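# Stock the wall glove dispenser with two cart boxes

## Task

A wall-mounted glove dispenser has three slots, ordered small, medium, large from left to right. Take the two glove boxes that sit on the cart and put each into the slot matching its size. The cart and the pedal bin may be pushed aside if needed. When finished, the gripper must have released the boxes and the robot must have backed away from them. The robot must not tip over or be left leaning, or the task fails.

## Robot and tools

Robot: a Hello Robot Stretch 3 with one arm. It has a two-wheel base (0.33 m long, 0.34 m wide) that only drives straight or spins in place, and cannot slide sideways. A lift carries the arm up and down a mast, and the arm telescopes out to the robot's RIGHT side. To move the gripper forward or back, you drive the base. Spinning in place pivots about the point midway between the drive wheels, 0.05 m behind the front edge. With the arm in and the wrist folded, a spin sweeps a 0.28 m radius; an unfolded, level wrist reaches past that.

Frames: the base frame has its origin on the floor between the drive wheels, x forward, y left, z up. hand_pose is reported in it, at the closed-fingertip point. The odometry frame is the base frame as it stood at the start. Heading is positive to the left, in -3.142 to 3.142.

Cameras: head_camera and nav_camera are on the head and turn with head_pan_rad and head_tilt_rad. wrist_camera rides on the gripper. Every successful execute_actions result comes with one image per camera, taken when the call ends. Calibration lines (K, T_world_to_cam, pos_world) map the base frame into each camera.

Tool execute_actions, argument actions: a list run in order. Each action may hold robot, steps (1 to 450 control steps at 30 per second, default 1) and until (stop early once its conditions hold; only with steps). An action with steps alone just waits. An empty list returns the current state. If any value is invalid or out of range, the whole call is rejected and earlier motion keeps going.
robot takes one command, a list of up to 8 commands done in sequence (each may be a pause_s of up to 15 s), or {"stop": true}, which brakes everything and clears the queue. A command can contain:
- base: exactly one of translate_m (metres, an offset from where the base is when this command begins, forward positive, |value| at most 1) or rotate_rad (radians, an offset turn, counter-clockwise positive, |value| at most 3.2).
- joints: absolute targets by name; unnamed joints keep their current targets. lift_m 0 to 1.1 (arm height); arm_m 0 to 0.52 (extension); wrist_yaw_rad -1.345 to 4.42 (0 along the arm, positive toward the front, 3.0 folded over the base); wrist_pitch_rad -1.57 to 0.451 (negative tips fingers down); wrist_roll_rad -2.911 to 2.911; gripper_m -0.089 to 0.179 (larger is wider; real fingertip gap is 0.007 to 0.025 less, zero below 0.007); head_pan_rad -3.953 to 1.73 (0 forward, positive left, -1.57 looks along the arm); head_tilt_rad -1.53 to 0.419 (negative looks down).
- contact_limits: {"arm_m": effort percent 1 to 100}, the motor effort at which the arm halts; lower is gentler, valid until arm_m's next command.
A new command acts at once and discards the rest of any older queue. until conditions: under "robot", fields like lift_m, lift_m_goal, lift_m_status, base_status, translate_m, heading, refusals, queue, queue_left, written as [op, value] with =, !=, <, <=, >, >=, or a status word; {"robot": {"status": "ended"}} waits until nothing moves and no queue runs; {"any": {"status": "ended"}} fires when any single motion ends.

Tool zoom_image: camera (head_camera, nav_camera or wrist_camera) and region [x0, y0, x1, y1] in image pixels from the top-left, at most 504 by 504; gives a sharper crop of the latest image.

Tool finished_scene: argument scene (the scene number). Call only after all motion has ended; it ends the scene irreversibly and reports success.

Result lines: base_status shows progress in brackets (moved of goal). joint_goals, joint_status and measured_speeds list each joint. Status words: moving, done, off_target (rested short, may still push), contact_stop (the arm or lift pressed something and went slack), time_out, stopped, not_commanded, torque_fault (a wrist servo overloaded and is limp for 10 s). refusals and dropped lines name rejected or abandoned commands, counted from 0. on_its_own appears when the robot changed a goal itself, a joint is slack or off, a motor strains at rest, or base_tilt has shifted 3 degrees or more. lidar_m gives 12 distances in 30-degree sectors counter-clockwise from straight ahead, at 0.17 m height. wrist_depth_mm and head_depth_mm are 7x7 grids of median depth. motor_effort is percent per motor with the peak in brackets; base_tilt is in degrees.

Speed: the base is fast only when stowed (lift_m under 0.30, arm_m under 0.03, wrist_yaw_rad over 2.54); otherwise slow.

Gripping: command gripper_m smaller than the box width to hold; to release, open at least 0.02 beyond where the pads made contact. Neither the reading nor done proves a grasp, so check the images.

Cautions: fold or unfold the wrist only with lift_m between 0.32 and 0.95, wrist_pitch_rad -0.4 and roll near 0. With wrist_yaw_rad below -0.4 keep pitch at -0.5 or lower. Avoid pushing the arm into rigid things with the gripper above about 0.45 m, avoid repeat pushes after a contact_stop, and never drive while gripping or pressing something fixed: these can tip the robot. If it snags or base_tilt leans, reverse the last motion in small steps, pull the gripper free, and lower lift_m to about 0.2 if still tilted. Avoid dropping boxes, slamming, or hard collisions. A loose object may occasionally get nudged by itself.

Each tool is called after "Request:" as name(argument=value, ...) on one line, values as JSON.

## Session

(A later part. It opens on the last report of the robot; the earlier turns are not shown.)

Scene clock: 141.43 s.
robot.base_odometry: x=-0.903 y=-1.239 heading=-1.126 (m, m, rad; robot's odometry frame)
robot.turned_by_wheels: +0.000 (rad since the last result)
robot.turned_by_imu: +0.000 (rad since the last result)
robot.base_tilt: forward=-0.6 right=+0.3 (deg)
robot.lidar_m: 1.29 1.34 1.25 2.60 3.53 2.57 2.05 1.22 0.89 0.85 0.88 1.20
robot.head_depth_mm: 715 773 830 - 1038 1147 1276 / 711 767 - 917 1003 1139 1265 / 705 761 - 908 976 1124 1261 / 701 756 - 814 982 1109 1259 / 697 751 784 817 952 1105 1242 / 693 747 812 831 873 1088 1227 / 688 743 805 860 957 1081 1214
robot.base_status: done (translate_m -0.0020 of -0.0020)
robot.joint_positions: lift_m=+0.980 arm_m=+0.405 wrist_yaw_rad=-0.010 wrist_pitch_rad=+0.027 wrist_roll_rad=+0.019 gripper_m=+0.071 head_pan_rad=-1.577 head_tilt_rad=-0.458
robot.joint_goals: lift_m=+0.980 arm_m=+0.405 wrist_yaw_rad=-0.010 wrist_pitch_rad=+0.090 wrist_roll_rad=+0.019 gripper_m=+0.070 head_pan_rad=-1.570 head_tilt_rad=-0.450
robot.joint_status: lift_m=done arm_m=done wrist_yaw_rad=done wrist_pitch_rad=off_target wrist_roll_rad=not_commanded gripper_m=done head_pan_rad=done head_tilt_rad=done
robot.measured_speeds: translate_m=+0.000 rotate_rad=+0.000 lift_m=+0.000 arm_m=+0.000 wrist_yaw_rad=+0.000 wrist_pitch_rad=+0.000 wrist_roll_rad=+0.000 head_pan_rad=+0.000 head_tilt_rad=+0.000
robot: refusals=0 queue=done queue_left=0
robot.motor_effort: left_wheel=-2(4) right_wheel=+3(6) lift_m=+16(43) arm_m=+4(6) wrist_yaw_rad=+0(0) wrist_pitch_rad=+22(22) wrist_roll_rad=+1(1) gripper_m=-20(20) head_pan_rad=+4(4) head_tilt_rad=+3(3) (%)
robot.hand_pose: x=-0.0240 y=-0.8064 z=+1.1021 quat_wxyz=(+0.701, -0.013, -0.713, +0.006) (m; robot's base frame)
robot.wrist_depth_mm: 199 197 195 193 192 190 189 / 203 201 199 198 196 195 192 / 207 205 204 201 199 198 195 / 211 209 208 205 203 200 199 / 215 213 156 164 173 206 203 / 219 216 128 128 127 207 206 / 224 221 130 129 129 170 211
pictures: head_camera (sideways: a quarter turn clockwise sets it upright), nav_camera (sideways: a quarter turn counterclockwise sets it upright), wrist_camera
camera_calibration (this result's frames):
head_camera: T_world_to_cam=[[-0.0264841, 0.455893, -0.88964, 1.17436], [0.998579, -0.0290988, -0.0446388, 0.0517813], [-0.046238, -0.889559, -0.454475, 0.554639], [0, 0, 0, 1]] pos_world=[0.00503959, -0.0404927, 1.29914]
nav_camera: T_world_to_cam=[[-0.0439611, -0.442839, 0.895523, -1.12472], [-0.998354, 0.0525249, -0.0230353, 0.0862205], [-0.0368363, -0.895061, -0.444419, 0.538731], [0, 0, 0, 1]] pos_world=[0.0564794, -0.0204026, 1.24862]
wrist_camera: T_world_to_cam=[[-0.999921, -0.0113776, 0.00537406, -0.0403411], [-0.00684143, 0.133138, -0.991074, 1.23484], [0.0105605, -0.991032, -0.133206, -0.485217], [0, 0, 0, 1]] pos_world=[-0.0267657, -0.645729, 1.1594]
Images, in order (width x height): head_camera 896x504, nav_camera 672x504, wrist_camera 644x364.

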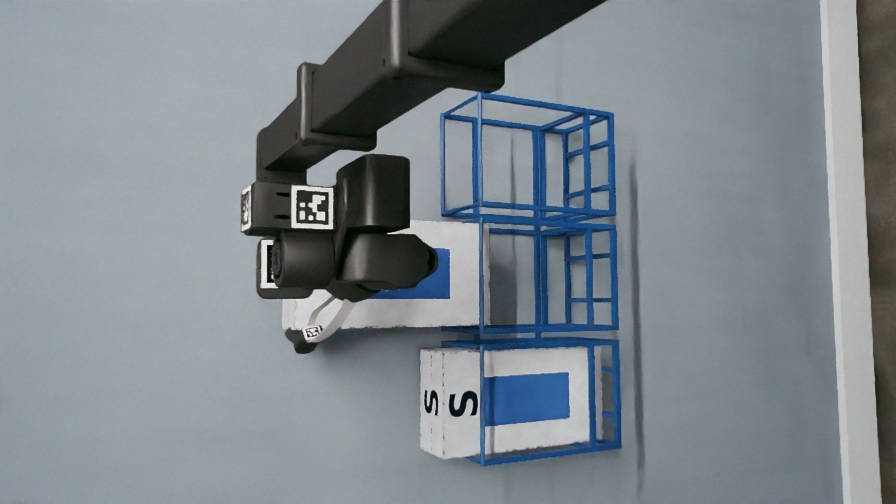

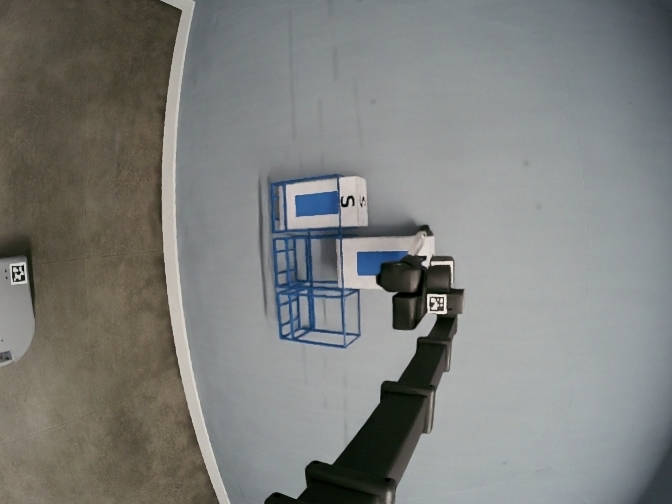

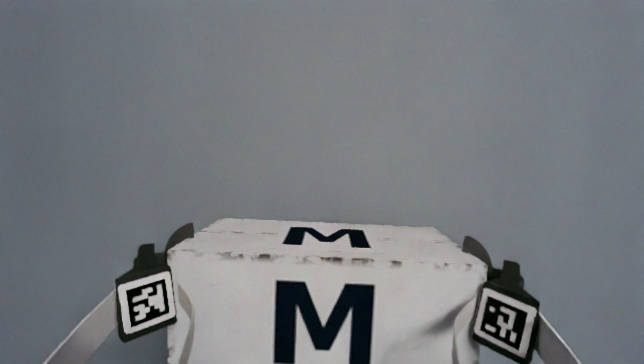

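In, at the right side. Lower to just above S's top.

Request:
execute_actions(actions=[{"robot":{"joints":{"lift_m":0.84,"arm_m":0.40}},"steps":450,"until":{"robot":{"status":"ended"}}}])

Request:
zoom_image(camera="head_camera", region=[360, 270, 520, 390])

Scene clock: 144.40 s.
robot.base_odometry: x=-0.903 y=-1.239 heading=-1.126 (m, m, rad; robot's odometry frame)
robot.turned_by_wheels: +0.000 (rad since the last result)
robot.turned_by_imu: +0.000 (rad since the last result)
robot.base_tilt: forward=-0.6 right=+0.3 (deg)
robot.lidar_m: 1.30 1.34 1.25 2.61 3.54 2.57 2.04 1.23 0.89 0.85 0.88 1.20
robot.head_depth_mm: 714 772 839 920 1023 - - / 710 769 834 907 - 1149 1264 / 705 759 829 881 1017 1124 1254 / 699 757 820 - 1007 1111 1254 / 697 753 818 830 891 1104 1248 / 692 747 813 832 873 1092 1230 / 689 743 805 858 955 1079 1214
robot.base_status: done (translate_m -0.0020 of -0.0020)
robot.joint_positions: lift_m=+0.840 arm_m=+0.400 wrist_yaw_rad=-0.010 wrist_pitch_rad=+0.028 wrist_roll_rad=+0.019 gripper_m=+0.071 head_pan_rad=-1.577 head_tilt_rad=-0.458
robot.joint_goals: lift_m=+0.840 arm_m=+0.400 wrist_yaw_rad=-0.010 wrist_pitch_rad=+0.090 wrist_roll_rad=+0.019 gripper_m=+0.070 head_pan_rad=-1.570 head_tilt_rad=-0.450
robot.joint_status: lift_m=done arm_m=done wrist_yaw_rad=done wrist_pitch_rad=off_target wrist_roll_rad=not_commanded gripper_m=done head_pan_rad=done head_tilt_rad=done
robot.measured_speeds: translate_m=+0.000 rotate_rad=+0.000 lift_m=+0.000 arm_m=+0.000 wrist_yaw_rad=+0.000 wrist_pitch_rad=+0.000 wrist_roll_rad=+0.000 head_pan_rad=+0.000 head_tilt_rad=+0.000
robot: refusals=0 queue=done queue_left=0
robot.motor_effort: left_wheel=-2(2) right_wheel=+3(2) lift_m=+16(17) arm_m=-4(4) wrist_yaw_rad=+0(0) wrist_pitch_rad=+22(22) wrist_roll_rad=+1(1) gripper_m=-20(20) head_pan_rad=+3(4) head_tilt_rad=+4(3) (%)
robot.hand_pose: x=-0.0240 y=-0.8021 z=+0.9621 quat_wxyz=(+0.701, -0.013, -0.713, +0.006) (m; robot's base frame)
robot.wrist_depth_mm: 204 202 199 197 196 195 192 / 207 206 203 202 200 197 196 / 211 209 208 205 204 200 200 / 215 213 211 209 207 205 203 / 218 216 157 163 173 208 207 / 179 181 129 128 128 210 212 / 144 154 130 130 129 216 214
pictures: head_camera (sideways: a quarter turn clockwise sets it upright), nav_camera (sideways: a quarter turn counterclockwise sets it upright), wrist_camera
camera_calibration (this result's frames):
head_camera: T_world_to_cam=[[-0.0264842, 0.455893, -0.88964, 1.17436], [0.998579, -0.0290986, -0.0446388, 0.0517813], [-0.0462378, -0.889559, -0.454475, 0.554639], [0, 0, 0, 1]] pos_world=[0.0050396, -0.0404927, 1.29914]
nav_camera: T_world_to_cam=[[-0.043961, -0.442839, 0.895523, -1.12472], [-0.998354, 0.0525247, -0.0230353, 0.0862205], [-0.0368361, -0.895061, -0.44442, 0.538731], [0, 0, 0, 1]] pos_world=[0.0564794, -0.0204025, 1.24862]
wrist_camera: T_world_to_cam=[[-0.999921, -0.0113806, 0.00537034, -0.0395383], [-0.00683734, 0.133062, -0.991084, 1.09549], [0.0105646, -0.991042, -0.13313, -0.499709], [0, 0, 0, 1]] pos_world=[-0.0267657, -0.641452, 1.01941]
Images, in order (width x height): head_camera 896x504, nav_camera 672x504, wrist_camera 644x364.

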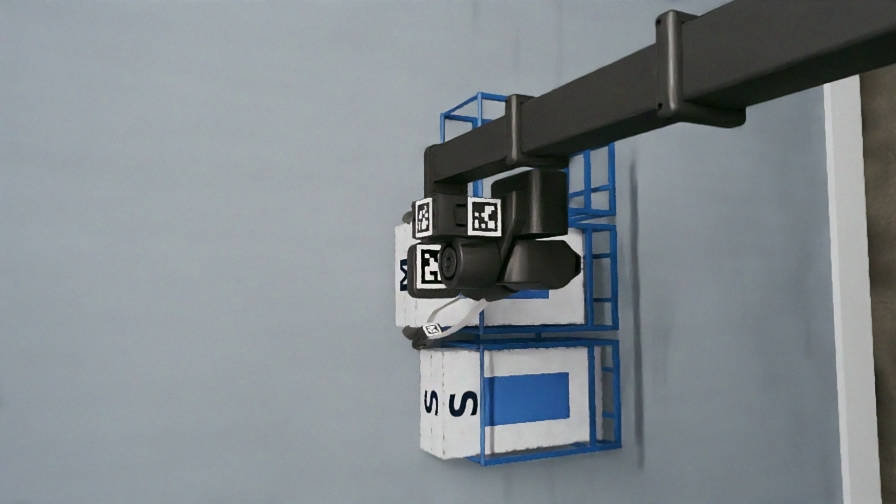

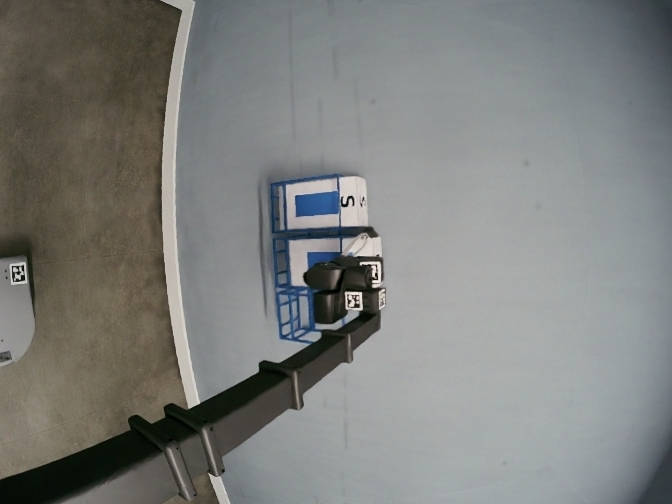

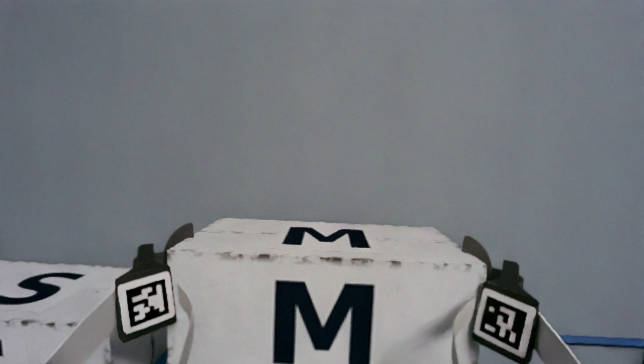

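Region (360, 270, 520, 390) of head_camera's 896x504 image, scaled by 3.150, with more detail than that image has; it fills the top 378 rows of this view, and the rest is white.

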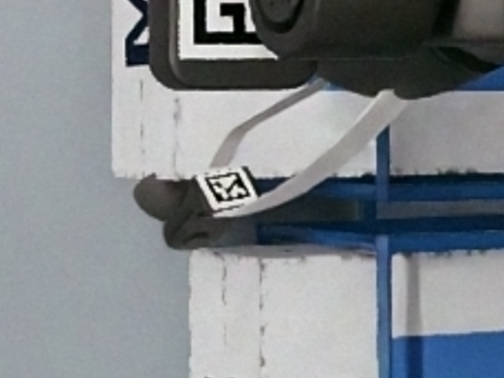

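Looks like it just fits.

Request:
execute_actions(actions=[{"robot":{"joints":{"lift_m":0.815}},"steps":100,"until":{"robot":{"status":"ended"}}}])

Scene clock: 146.07 s.
robot.base_odometry: x=-0.903 y=-1.239 heading=-1.126 (m, m, rad; robot's odometry frame)
robot.turned_by_wheels: +0.000 (rad since the last result)
robot.turned_by_imu: +0.000 (rad since the last result)
robot.base_tilt: forward=-0.6 right=+0.3 (deg)
robot.lidar_m: 1.30 1.34 1.25 2.60 3.55 2.57 2.05 1.22 0.89 0.85 0.88 1.19
robot.head_depth_mm: 715 773 839 922 1024 1122 - / 710 767 835 913 993 - 1270 / 704 762 829 890 1020 1121 1261 / 703 756 822 869 1018 1113 1261 / 696 751 817 840 892 1101 1243 / 692 748 810 833 873 1092 1232 / 687 744 802 859 957 1080 1218
robot.base_status: done (translate_m -0.0020 of -0.0020)
robot.joint_positions: lift_m=+0.815 arm_m=+0.400 wrist_yaw_rad=-0.010 wrist_pitch_rad=+0.028 wrist_roll_rad=+0.019 gripper_m=+0.071 head_pan_rad=-1.577 head_tilt_rad=-0.458
robot.joint_goals: lift_m=+0.815 arm_m=+0.400 wrist_yaw_rad=-0.010 wrist_pitch_rad=+0.090 wrist_roll_rad=+0.019 gripper_m=+0.070 head_pan_rad=-1.570 head_tilt_rad=-0.450
robot.joint_status: lift_m=done arm_m=done wrist_yaw_rad=done wrist_pitch_rad=off_target wrist_roll_rad=not_commanded gripper_m=done head_pan_rad=done head_tilt_rad=done
robot.measured_speeds: translate_m=+0.000 rotate_rad=+0.000 lift_m=+0.000 arm_m=+0.000 wrist_yaw_rad=+0.000 wrist_pitch_rad=+0.000 wrist_roll_rad=+0.000 head_pan_rad=+0.000 head_tilt_rad=+0.000
robot: refusals=0 queue=done queue_left=0
robot.motor_effort: left_wheel=-2(2) right_wheel=+3(3) lift_m=+16(19) arm_m=-3(4) wrist_yaw_rad=+0(0) wrist_pitch_rad=+22(23) wrist_roll_rad=+1(1) gripper_m=-19(19) head_pan_rad=+4(3) head_tilt_rad=+3(3) (%)
robot.hand_pose: x=-0.0240 y=-0.8021 z=+0.9372 quat_wxyz=(+0.701, -0.013, -0.713, +0.006) (m; robot's base frame)
robot.wrist_depth_mm: 203 202 200 199 197 195 192 / 208 205 204 202 200 198 196 / 211 210 207 206 204 202 199 / 215 214 211 208 208 206 205 / 191 198 157 164 173 210 207 / 141 140 128 128 127 211 210 / 143 145 130 130 129 182 214
pictures: head_camera (sideways: a quarter turn clockwise sets it upright), nav_camera (sideways: a quarter turn counterclockwise sets it upright), wrist_camera
camera_calibration (this result's frames):
head_camera: T_world_to_cam=[[-0.026484, 0.455893, -0.88964, 1.17436], [0.998579, -0.0290991, -0.0446388, 0.0517813], [-0.0462382, -0.889559, -0.454475, 0.554639], [0, 0, 0, 1]] pos_world=[0.00503958, -0.0404927, 1.29914]
nav_camera: T_world_to_cam=[[-0.0439612, -0.442839, 0.895523, -1.12472], [-0.998354, 0.0525251, -0.0230353, 0.0862205], [-0.0368365, -0.895061, -0.44442, 0.538731], [0, 0, 0, 1]] pos_world=[0.0564794, -0.0204026, 1.24862]
wrist_camera: T_world_to_cam=[[-0.999922, -0.0113889, 0.00508712, -0.0391452], [-0.00655605, 0.132907, -0.991107, 1.07067], [0.0106115, -0.991063, -0.132971, -0.503197], [0, 0, 0, 1]] pos_world=[-0.0267832, -0.641445, 0.994434]
Images, in order (width x height): head_camera 896x504, nav_camera 672x504, wrist_camera 644x364.

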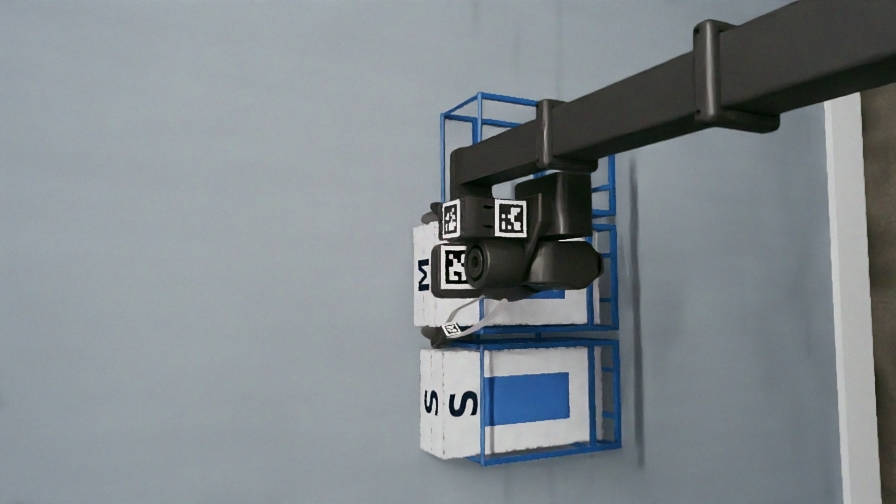

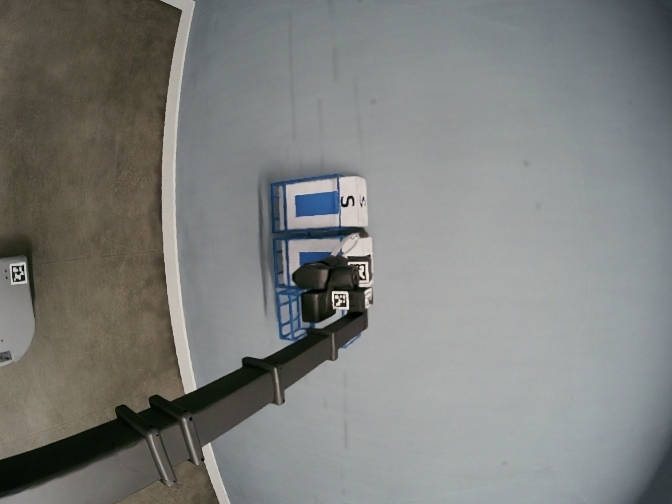

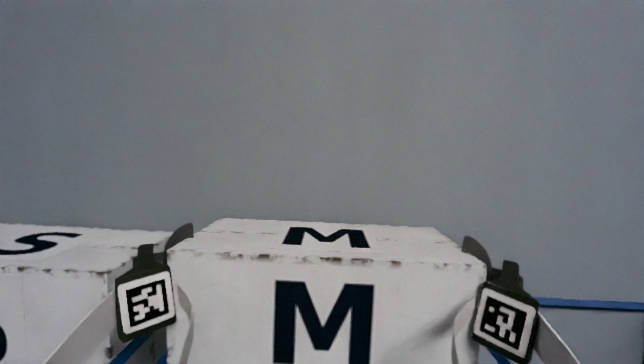

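Request:
execute_actions(actions=[{"robot":[{"joints":{"lift_m":0.797}},{"joints":{"gripper_m":0.152}}],"steps":200,"until":{"robot":{"status":"ended"}}}])

Scene clock: 148.97 s.
robot.base_odometry: x=-0.903 y=-1.239 heading=-1.126 (m, m, rad; robot's odometry frame)
robot.turned_by_wheels: +0.000 (rad since the last result)
robot.turned_by_imu: +0.000 (rad since the last result)
robot.base_tilt: forward=-0.6 right=+0.3 (deg)
robot.lidar_m: 1.30 1.34 1.25 2.59 3.55 2.57 2.05 1.23 0.89 0.85 0.88 1.20
robot.head_depth_mm: 716 772 842 925 1023 1124 - / 711 767 835 914 1000 - 1266 / 706 763 827 893 979 1126 1255 / 701 757 821 864 1037 1113 1257 / 697 752 818 838 893 1103 1244 / 693 748 811 832 874 1091 1227 / 688 741 805 859 956 1079 1214
robot.base_status: done (translate_m -0.0020 of -0.0020)
robot.joint_positions: lift_m=+0.798 arm_m=+0.400 wrist_yaw_rad=-0.015 wrist_pitch_rad=+0.061 wrist_roll_rad=+0.020 gripper_m=+0.152 head_pan_rad=-1.577 head_tilt_rad=-0.458
robot.joint_goals: lift_m=+0.797 arm_m=+0.400 wrist_yaw_rad=-0.010 wrist_pitch_rad=+0.090 wrist_roll_rad=+0.020 gripper_m=+0.152 head_pan_rad=-1.570 head_tilt_rad=-0.450
robot.joint_status: lift_m=done arm_m=done wrist_yaw_rad=done wrist_pitch_rad=off_target wrist_roll_rad=not_commanded gripper_m=done head_pan_rad=done head_tilt_rad=done
robot.measured_speeds: translate_m=+0.000 rotate_rad=+0.000 lift_m=+0.000 arm_m=+0.000 wrist_yaw_rad=+0.000 wrist_pitch_rad=+0.000 wrist_roll_rad=+0.000 head_pan_rad=+0.000 head_tilt_rad=+0.000
robot: refusals=0 queue=done queue_left=0
robot.motor_effort: left_wheel=-3(3) right_wheel=+5(5) lift_m=+15(25) arm_m=-3(4) wrist_yaw_rad=+6(6) wrist_pitch_rad=+10(22) wrist_roll_rad=+0(1) gripper_m=+2(79) head_pan_rad=+4(4) head_tilt_rad=+3(3) (%)
robot.hand_pose: x=-0.0254 y=-0.8025 z=+0.9278 quat_wxyz=(+0.700, -0.027, -0.713, +0.016) (m; robot's base frame)
robot.wrist_depth_mm: 206 207 204 202 200 199 200 / 209 208 206 205 203 202 200 / 210 211 209 207 205 205 203 / 214 214 212 209 208 208 205 / 163 189 182 189 211 211 209 / 139 127 127 127 127 127 210 / - 131 128 128 128 138 213
pictures: head_camera (sideways: a quarter turn clockwise sets it upright), nav_camera (sideways: a quarter turn counterclockwise sets it upright), wrist_camera
camera_calibration (this result's frames):
head_camera: T_world_to_cam=[[-0.0264841, 0.455893, -0.88964, 1.17436], [0.998579, -0.0290989, -0.0446388, 0.0517813], [-0.0462381, -0.889559, -0.454475, 0.554639], [0, 0, 0, 1]] pos_world=[0.00503958, -0.0404927, 1.29914]
nav_camera: T_world_to_cam=[[-0.0439611, -0.442839, 0.895523, -1.12472], [-0.998354, 0.052525, -0.0230353, 0.0862204], [-0.0368364, -0.895061, -0.44442, 0.538731], [0, 0, 0, 1]] pos_world=[0.0564794, -0.0204026, 1.24862]
wrist_camera: T_world_to_cam=[[-0.999972, -0.00560807, 0.00495179, -0.0357959], [-0.00548809, 0.100048, -0.994968, 1.03861], [0.00508443, -0.994967, -0.100076, -0.538591], [0, 0, 0, 1]] pos_world=[-0.0273564, -0.639991, 0.97966]
Images, in order (width x height): head_camera 896x504, nav_camera 672x504, wrist_camera 644x364.

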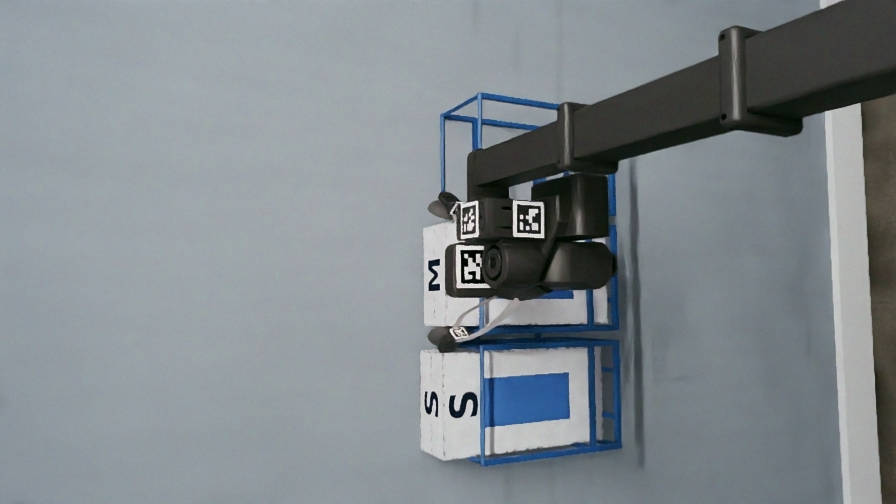

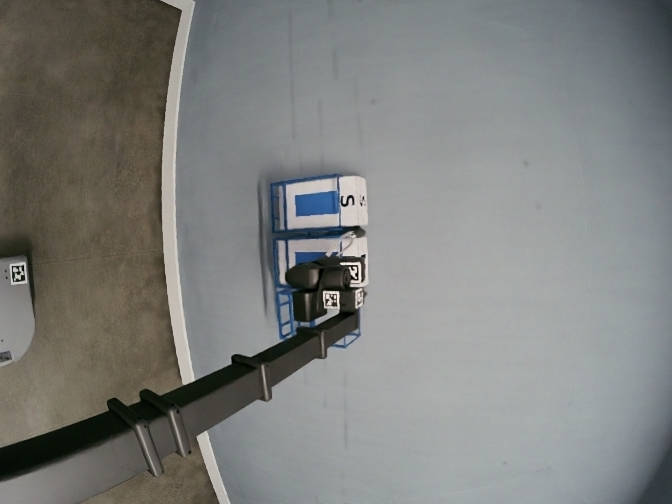

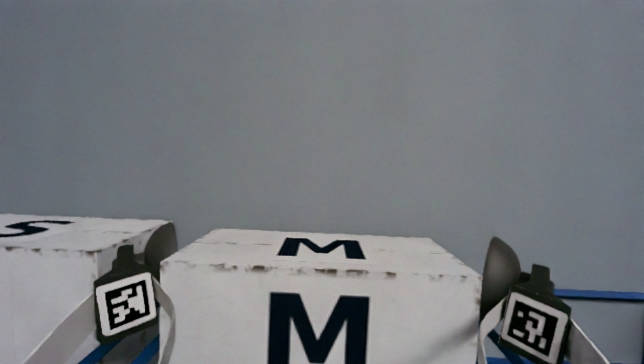

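Request:
execute_actions(actions=[{"robot":[{"base":{"translate_m":-0.003}},{"joints":{"arm_m":0.05,"lift_m":0.803}}],"steps":300,"until":{"robot":{"status":"ended"}}}])

Scene clock: 153.70 s.
robot.base_odometry: x=-0.905 y=-1.236 heading=-1.126 (m, m, rad; robot's odometry frame)
robot.turned_by_wheels: +0.000 (rad since the last result)
robot.turned_by_imu: +0.000 (rad since the last result)
robot.base_tilt: forward=-0.6 right=+0.2 (deg)
robot.lidar_m: 1.30 1.34 1.25 2.61 3.53 2.58 2.05 1.22 0.89 0.85 0.88 1.20
robot.head_depth_mm: 716 774 841 923 1022 1145 1276 / 709 768 834 918 1001 1133 1259 / 707 763 831 900 975 1130 1241 / 702 758 822 834 885 1097 - / 698 751 816 840 890 1101 1245 / 693 748 811 832 873 1093 1231 / 690 743 806 856 954 1084 1216
robot.base_status: done (translate_m -0.0030 of -0.0030)
robot.joint_positions: lift_m=+0.802 arm_m=+0.050 wrist_yaw_rad=-0.012 wrist_pitch_rad=+0.070 wrist_roll_rad=+0.020 gripper_m=+0.152 head_pan_rad=-1.577 head_tilt_rad=-0.458
robot.joint_goals: lift_m=+0.803 arm_m=+0.050 wrist_yaw_rad=-0.010 wrist_pitch_rad=+0.090 wrist_roll_rad=+0.020 gripper_m=+0.152 head_pan_rad=-1.570 head_tilt_rad=-0.450
robot.joint_status: lift_m=done arm_m=done wrist_yaw_rad=done wrist_pitch_rad=off_target wrist_roll_rad=not_commanded gripper_m=done head_pan_rad=done head_tilt_rad=done
robot.measured_speeds: translate_m=+0.000 rotate_rad=+0.000 lift_m=+0.000 arm_m=+0.000 wrist_yaw_rad=+0.000 wrist_pitch_rad=+0.000 wrist_roll_rad=+0.000 head_pan_rad=+0.000 head_tilt_rad=+0.000
robot: refusals=0 queue=done queue_left=0
robot.motor_effort: left_wheel=-2(7) right_wheel=+4(5) lift_m=+41(43) arm_m=-3(4) wrist_yaw_rad=+2(5) wrist_pitch_rad=+8(11) wrist_roll_rad=+0(0) gripper_m=+1(2) head_pan_rad=+4(3) head_tilt_rad=+3(3) (%)
robot.hand_pose: x=-0.0245 y=-0.4526 z=+0.9349 quat_wxyz=(+0.700, -0.028, -0.713, +0.020) (m; robot's base frame)
robot.wrist_depth_mm: 558 555 547 543 527 526 528 / 565 560 541 549 539 539 542 / 563 563 556 555 542 549 537 / 572 572 561 556 555 551 544 / 588 573 491 473 555 556 562 / 586 - 494 476 562 559 551 / 597 590 506 484 563 567 564
pictures: head_camera (sideways: a quarter turn clockwise sets it upright), nav_camera (sideways: a quarter turn counterclockwise sets it upright), wrist_camera
camera_calibration (this result's frames):
head_camera: T_world_to_cam=[[-0.0264842, 0.45589, -0.889642, 1.17436], [0.998579, -0.0290989, -0.0446387, 0.0517812], [-0.0462379, -0.88956, -0.454472, 0.554635], [0, 0, 0, 1]] pos_world=[0.00503959, -0.0404927, 1.29914]
nav_camera: T_world_to_cam=[[-0.043961, -0.442836, 0.895524, -1.12472], [-0.998354, 0.0525247, -0.0230354, 0.0862207], [-0.0368362, -0.895063, -0.444416, 0.538727], [0, 0, 0, 1]] pos_world=[0.0564794, -0.0204027, 1.24862]
wrist_camera: T_world_to_cam=[[-0.999944, -0.00922656, 0.00512514, -0.0347269], [-0.00594569, 0.0912233, -0.995813, 1.00749], [0.00872039, -0.995788, -0.0912731, -0.198273], [0, 0, 0, 1]] pos_world=[-0.0270057, -0.289664, 0.98535]
Images, in order (width x height): head_camera 896x504, nav_camera 672x504, wrist_camera 644x364.

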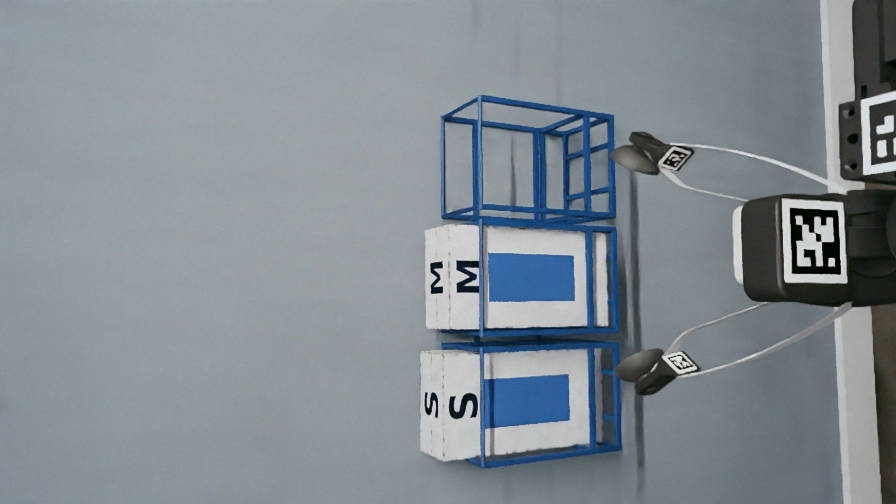

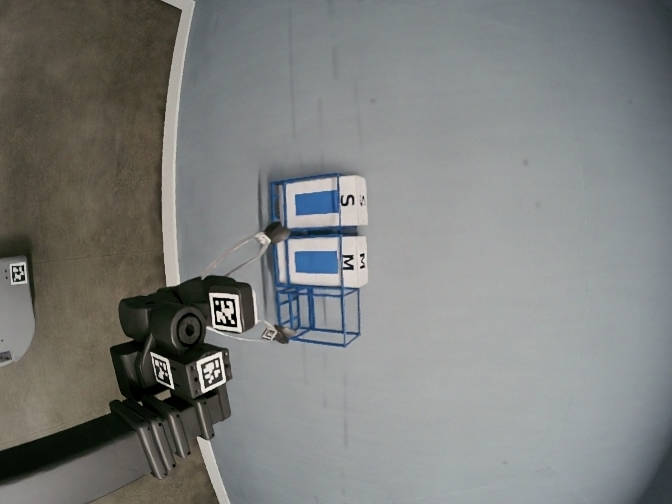

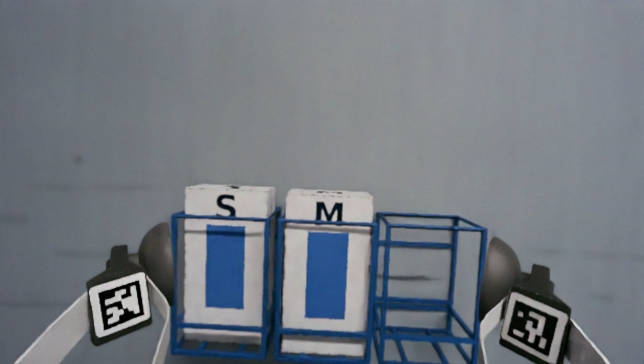

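Request:
finished_scene(scene=2)

The scene is finished: the task was done.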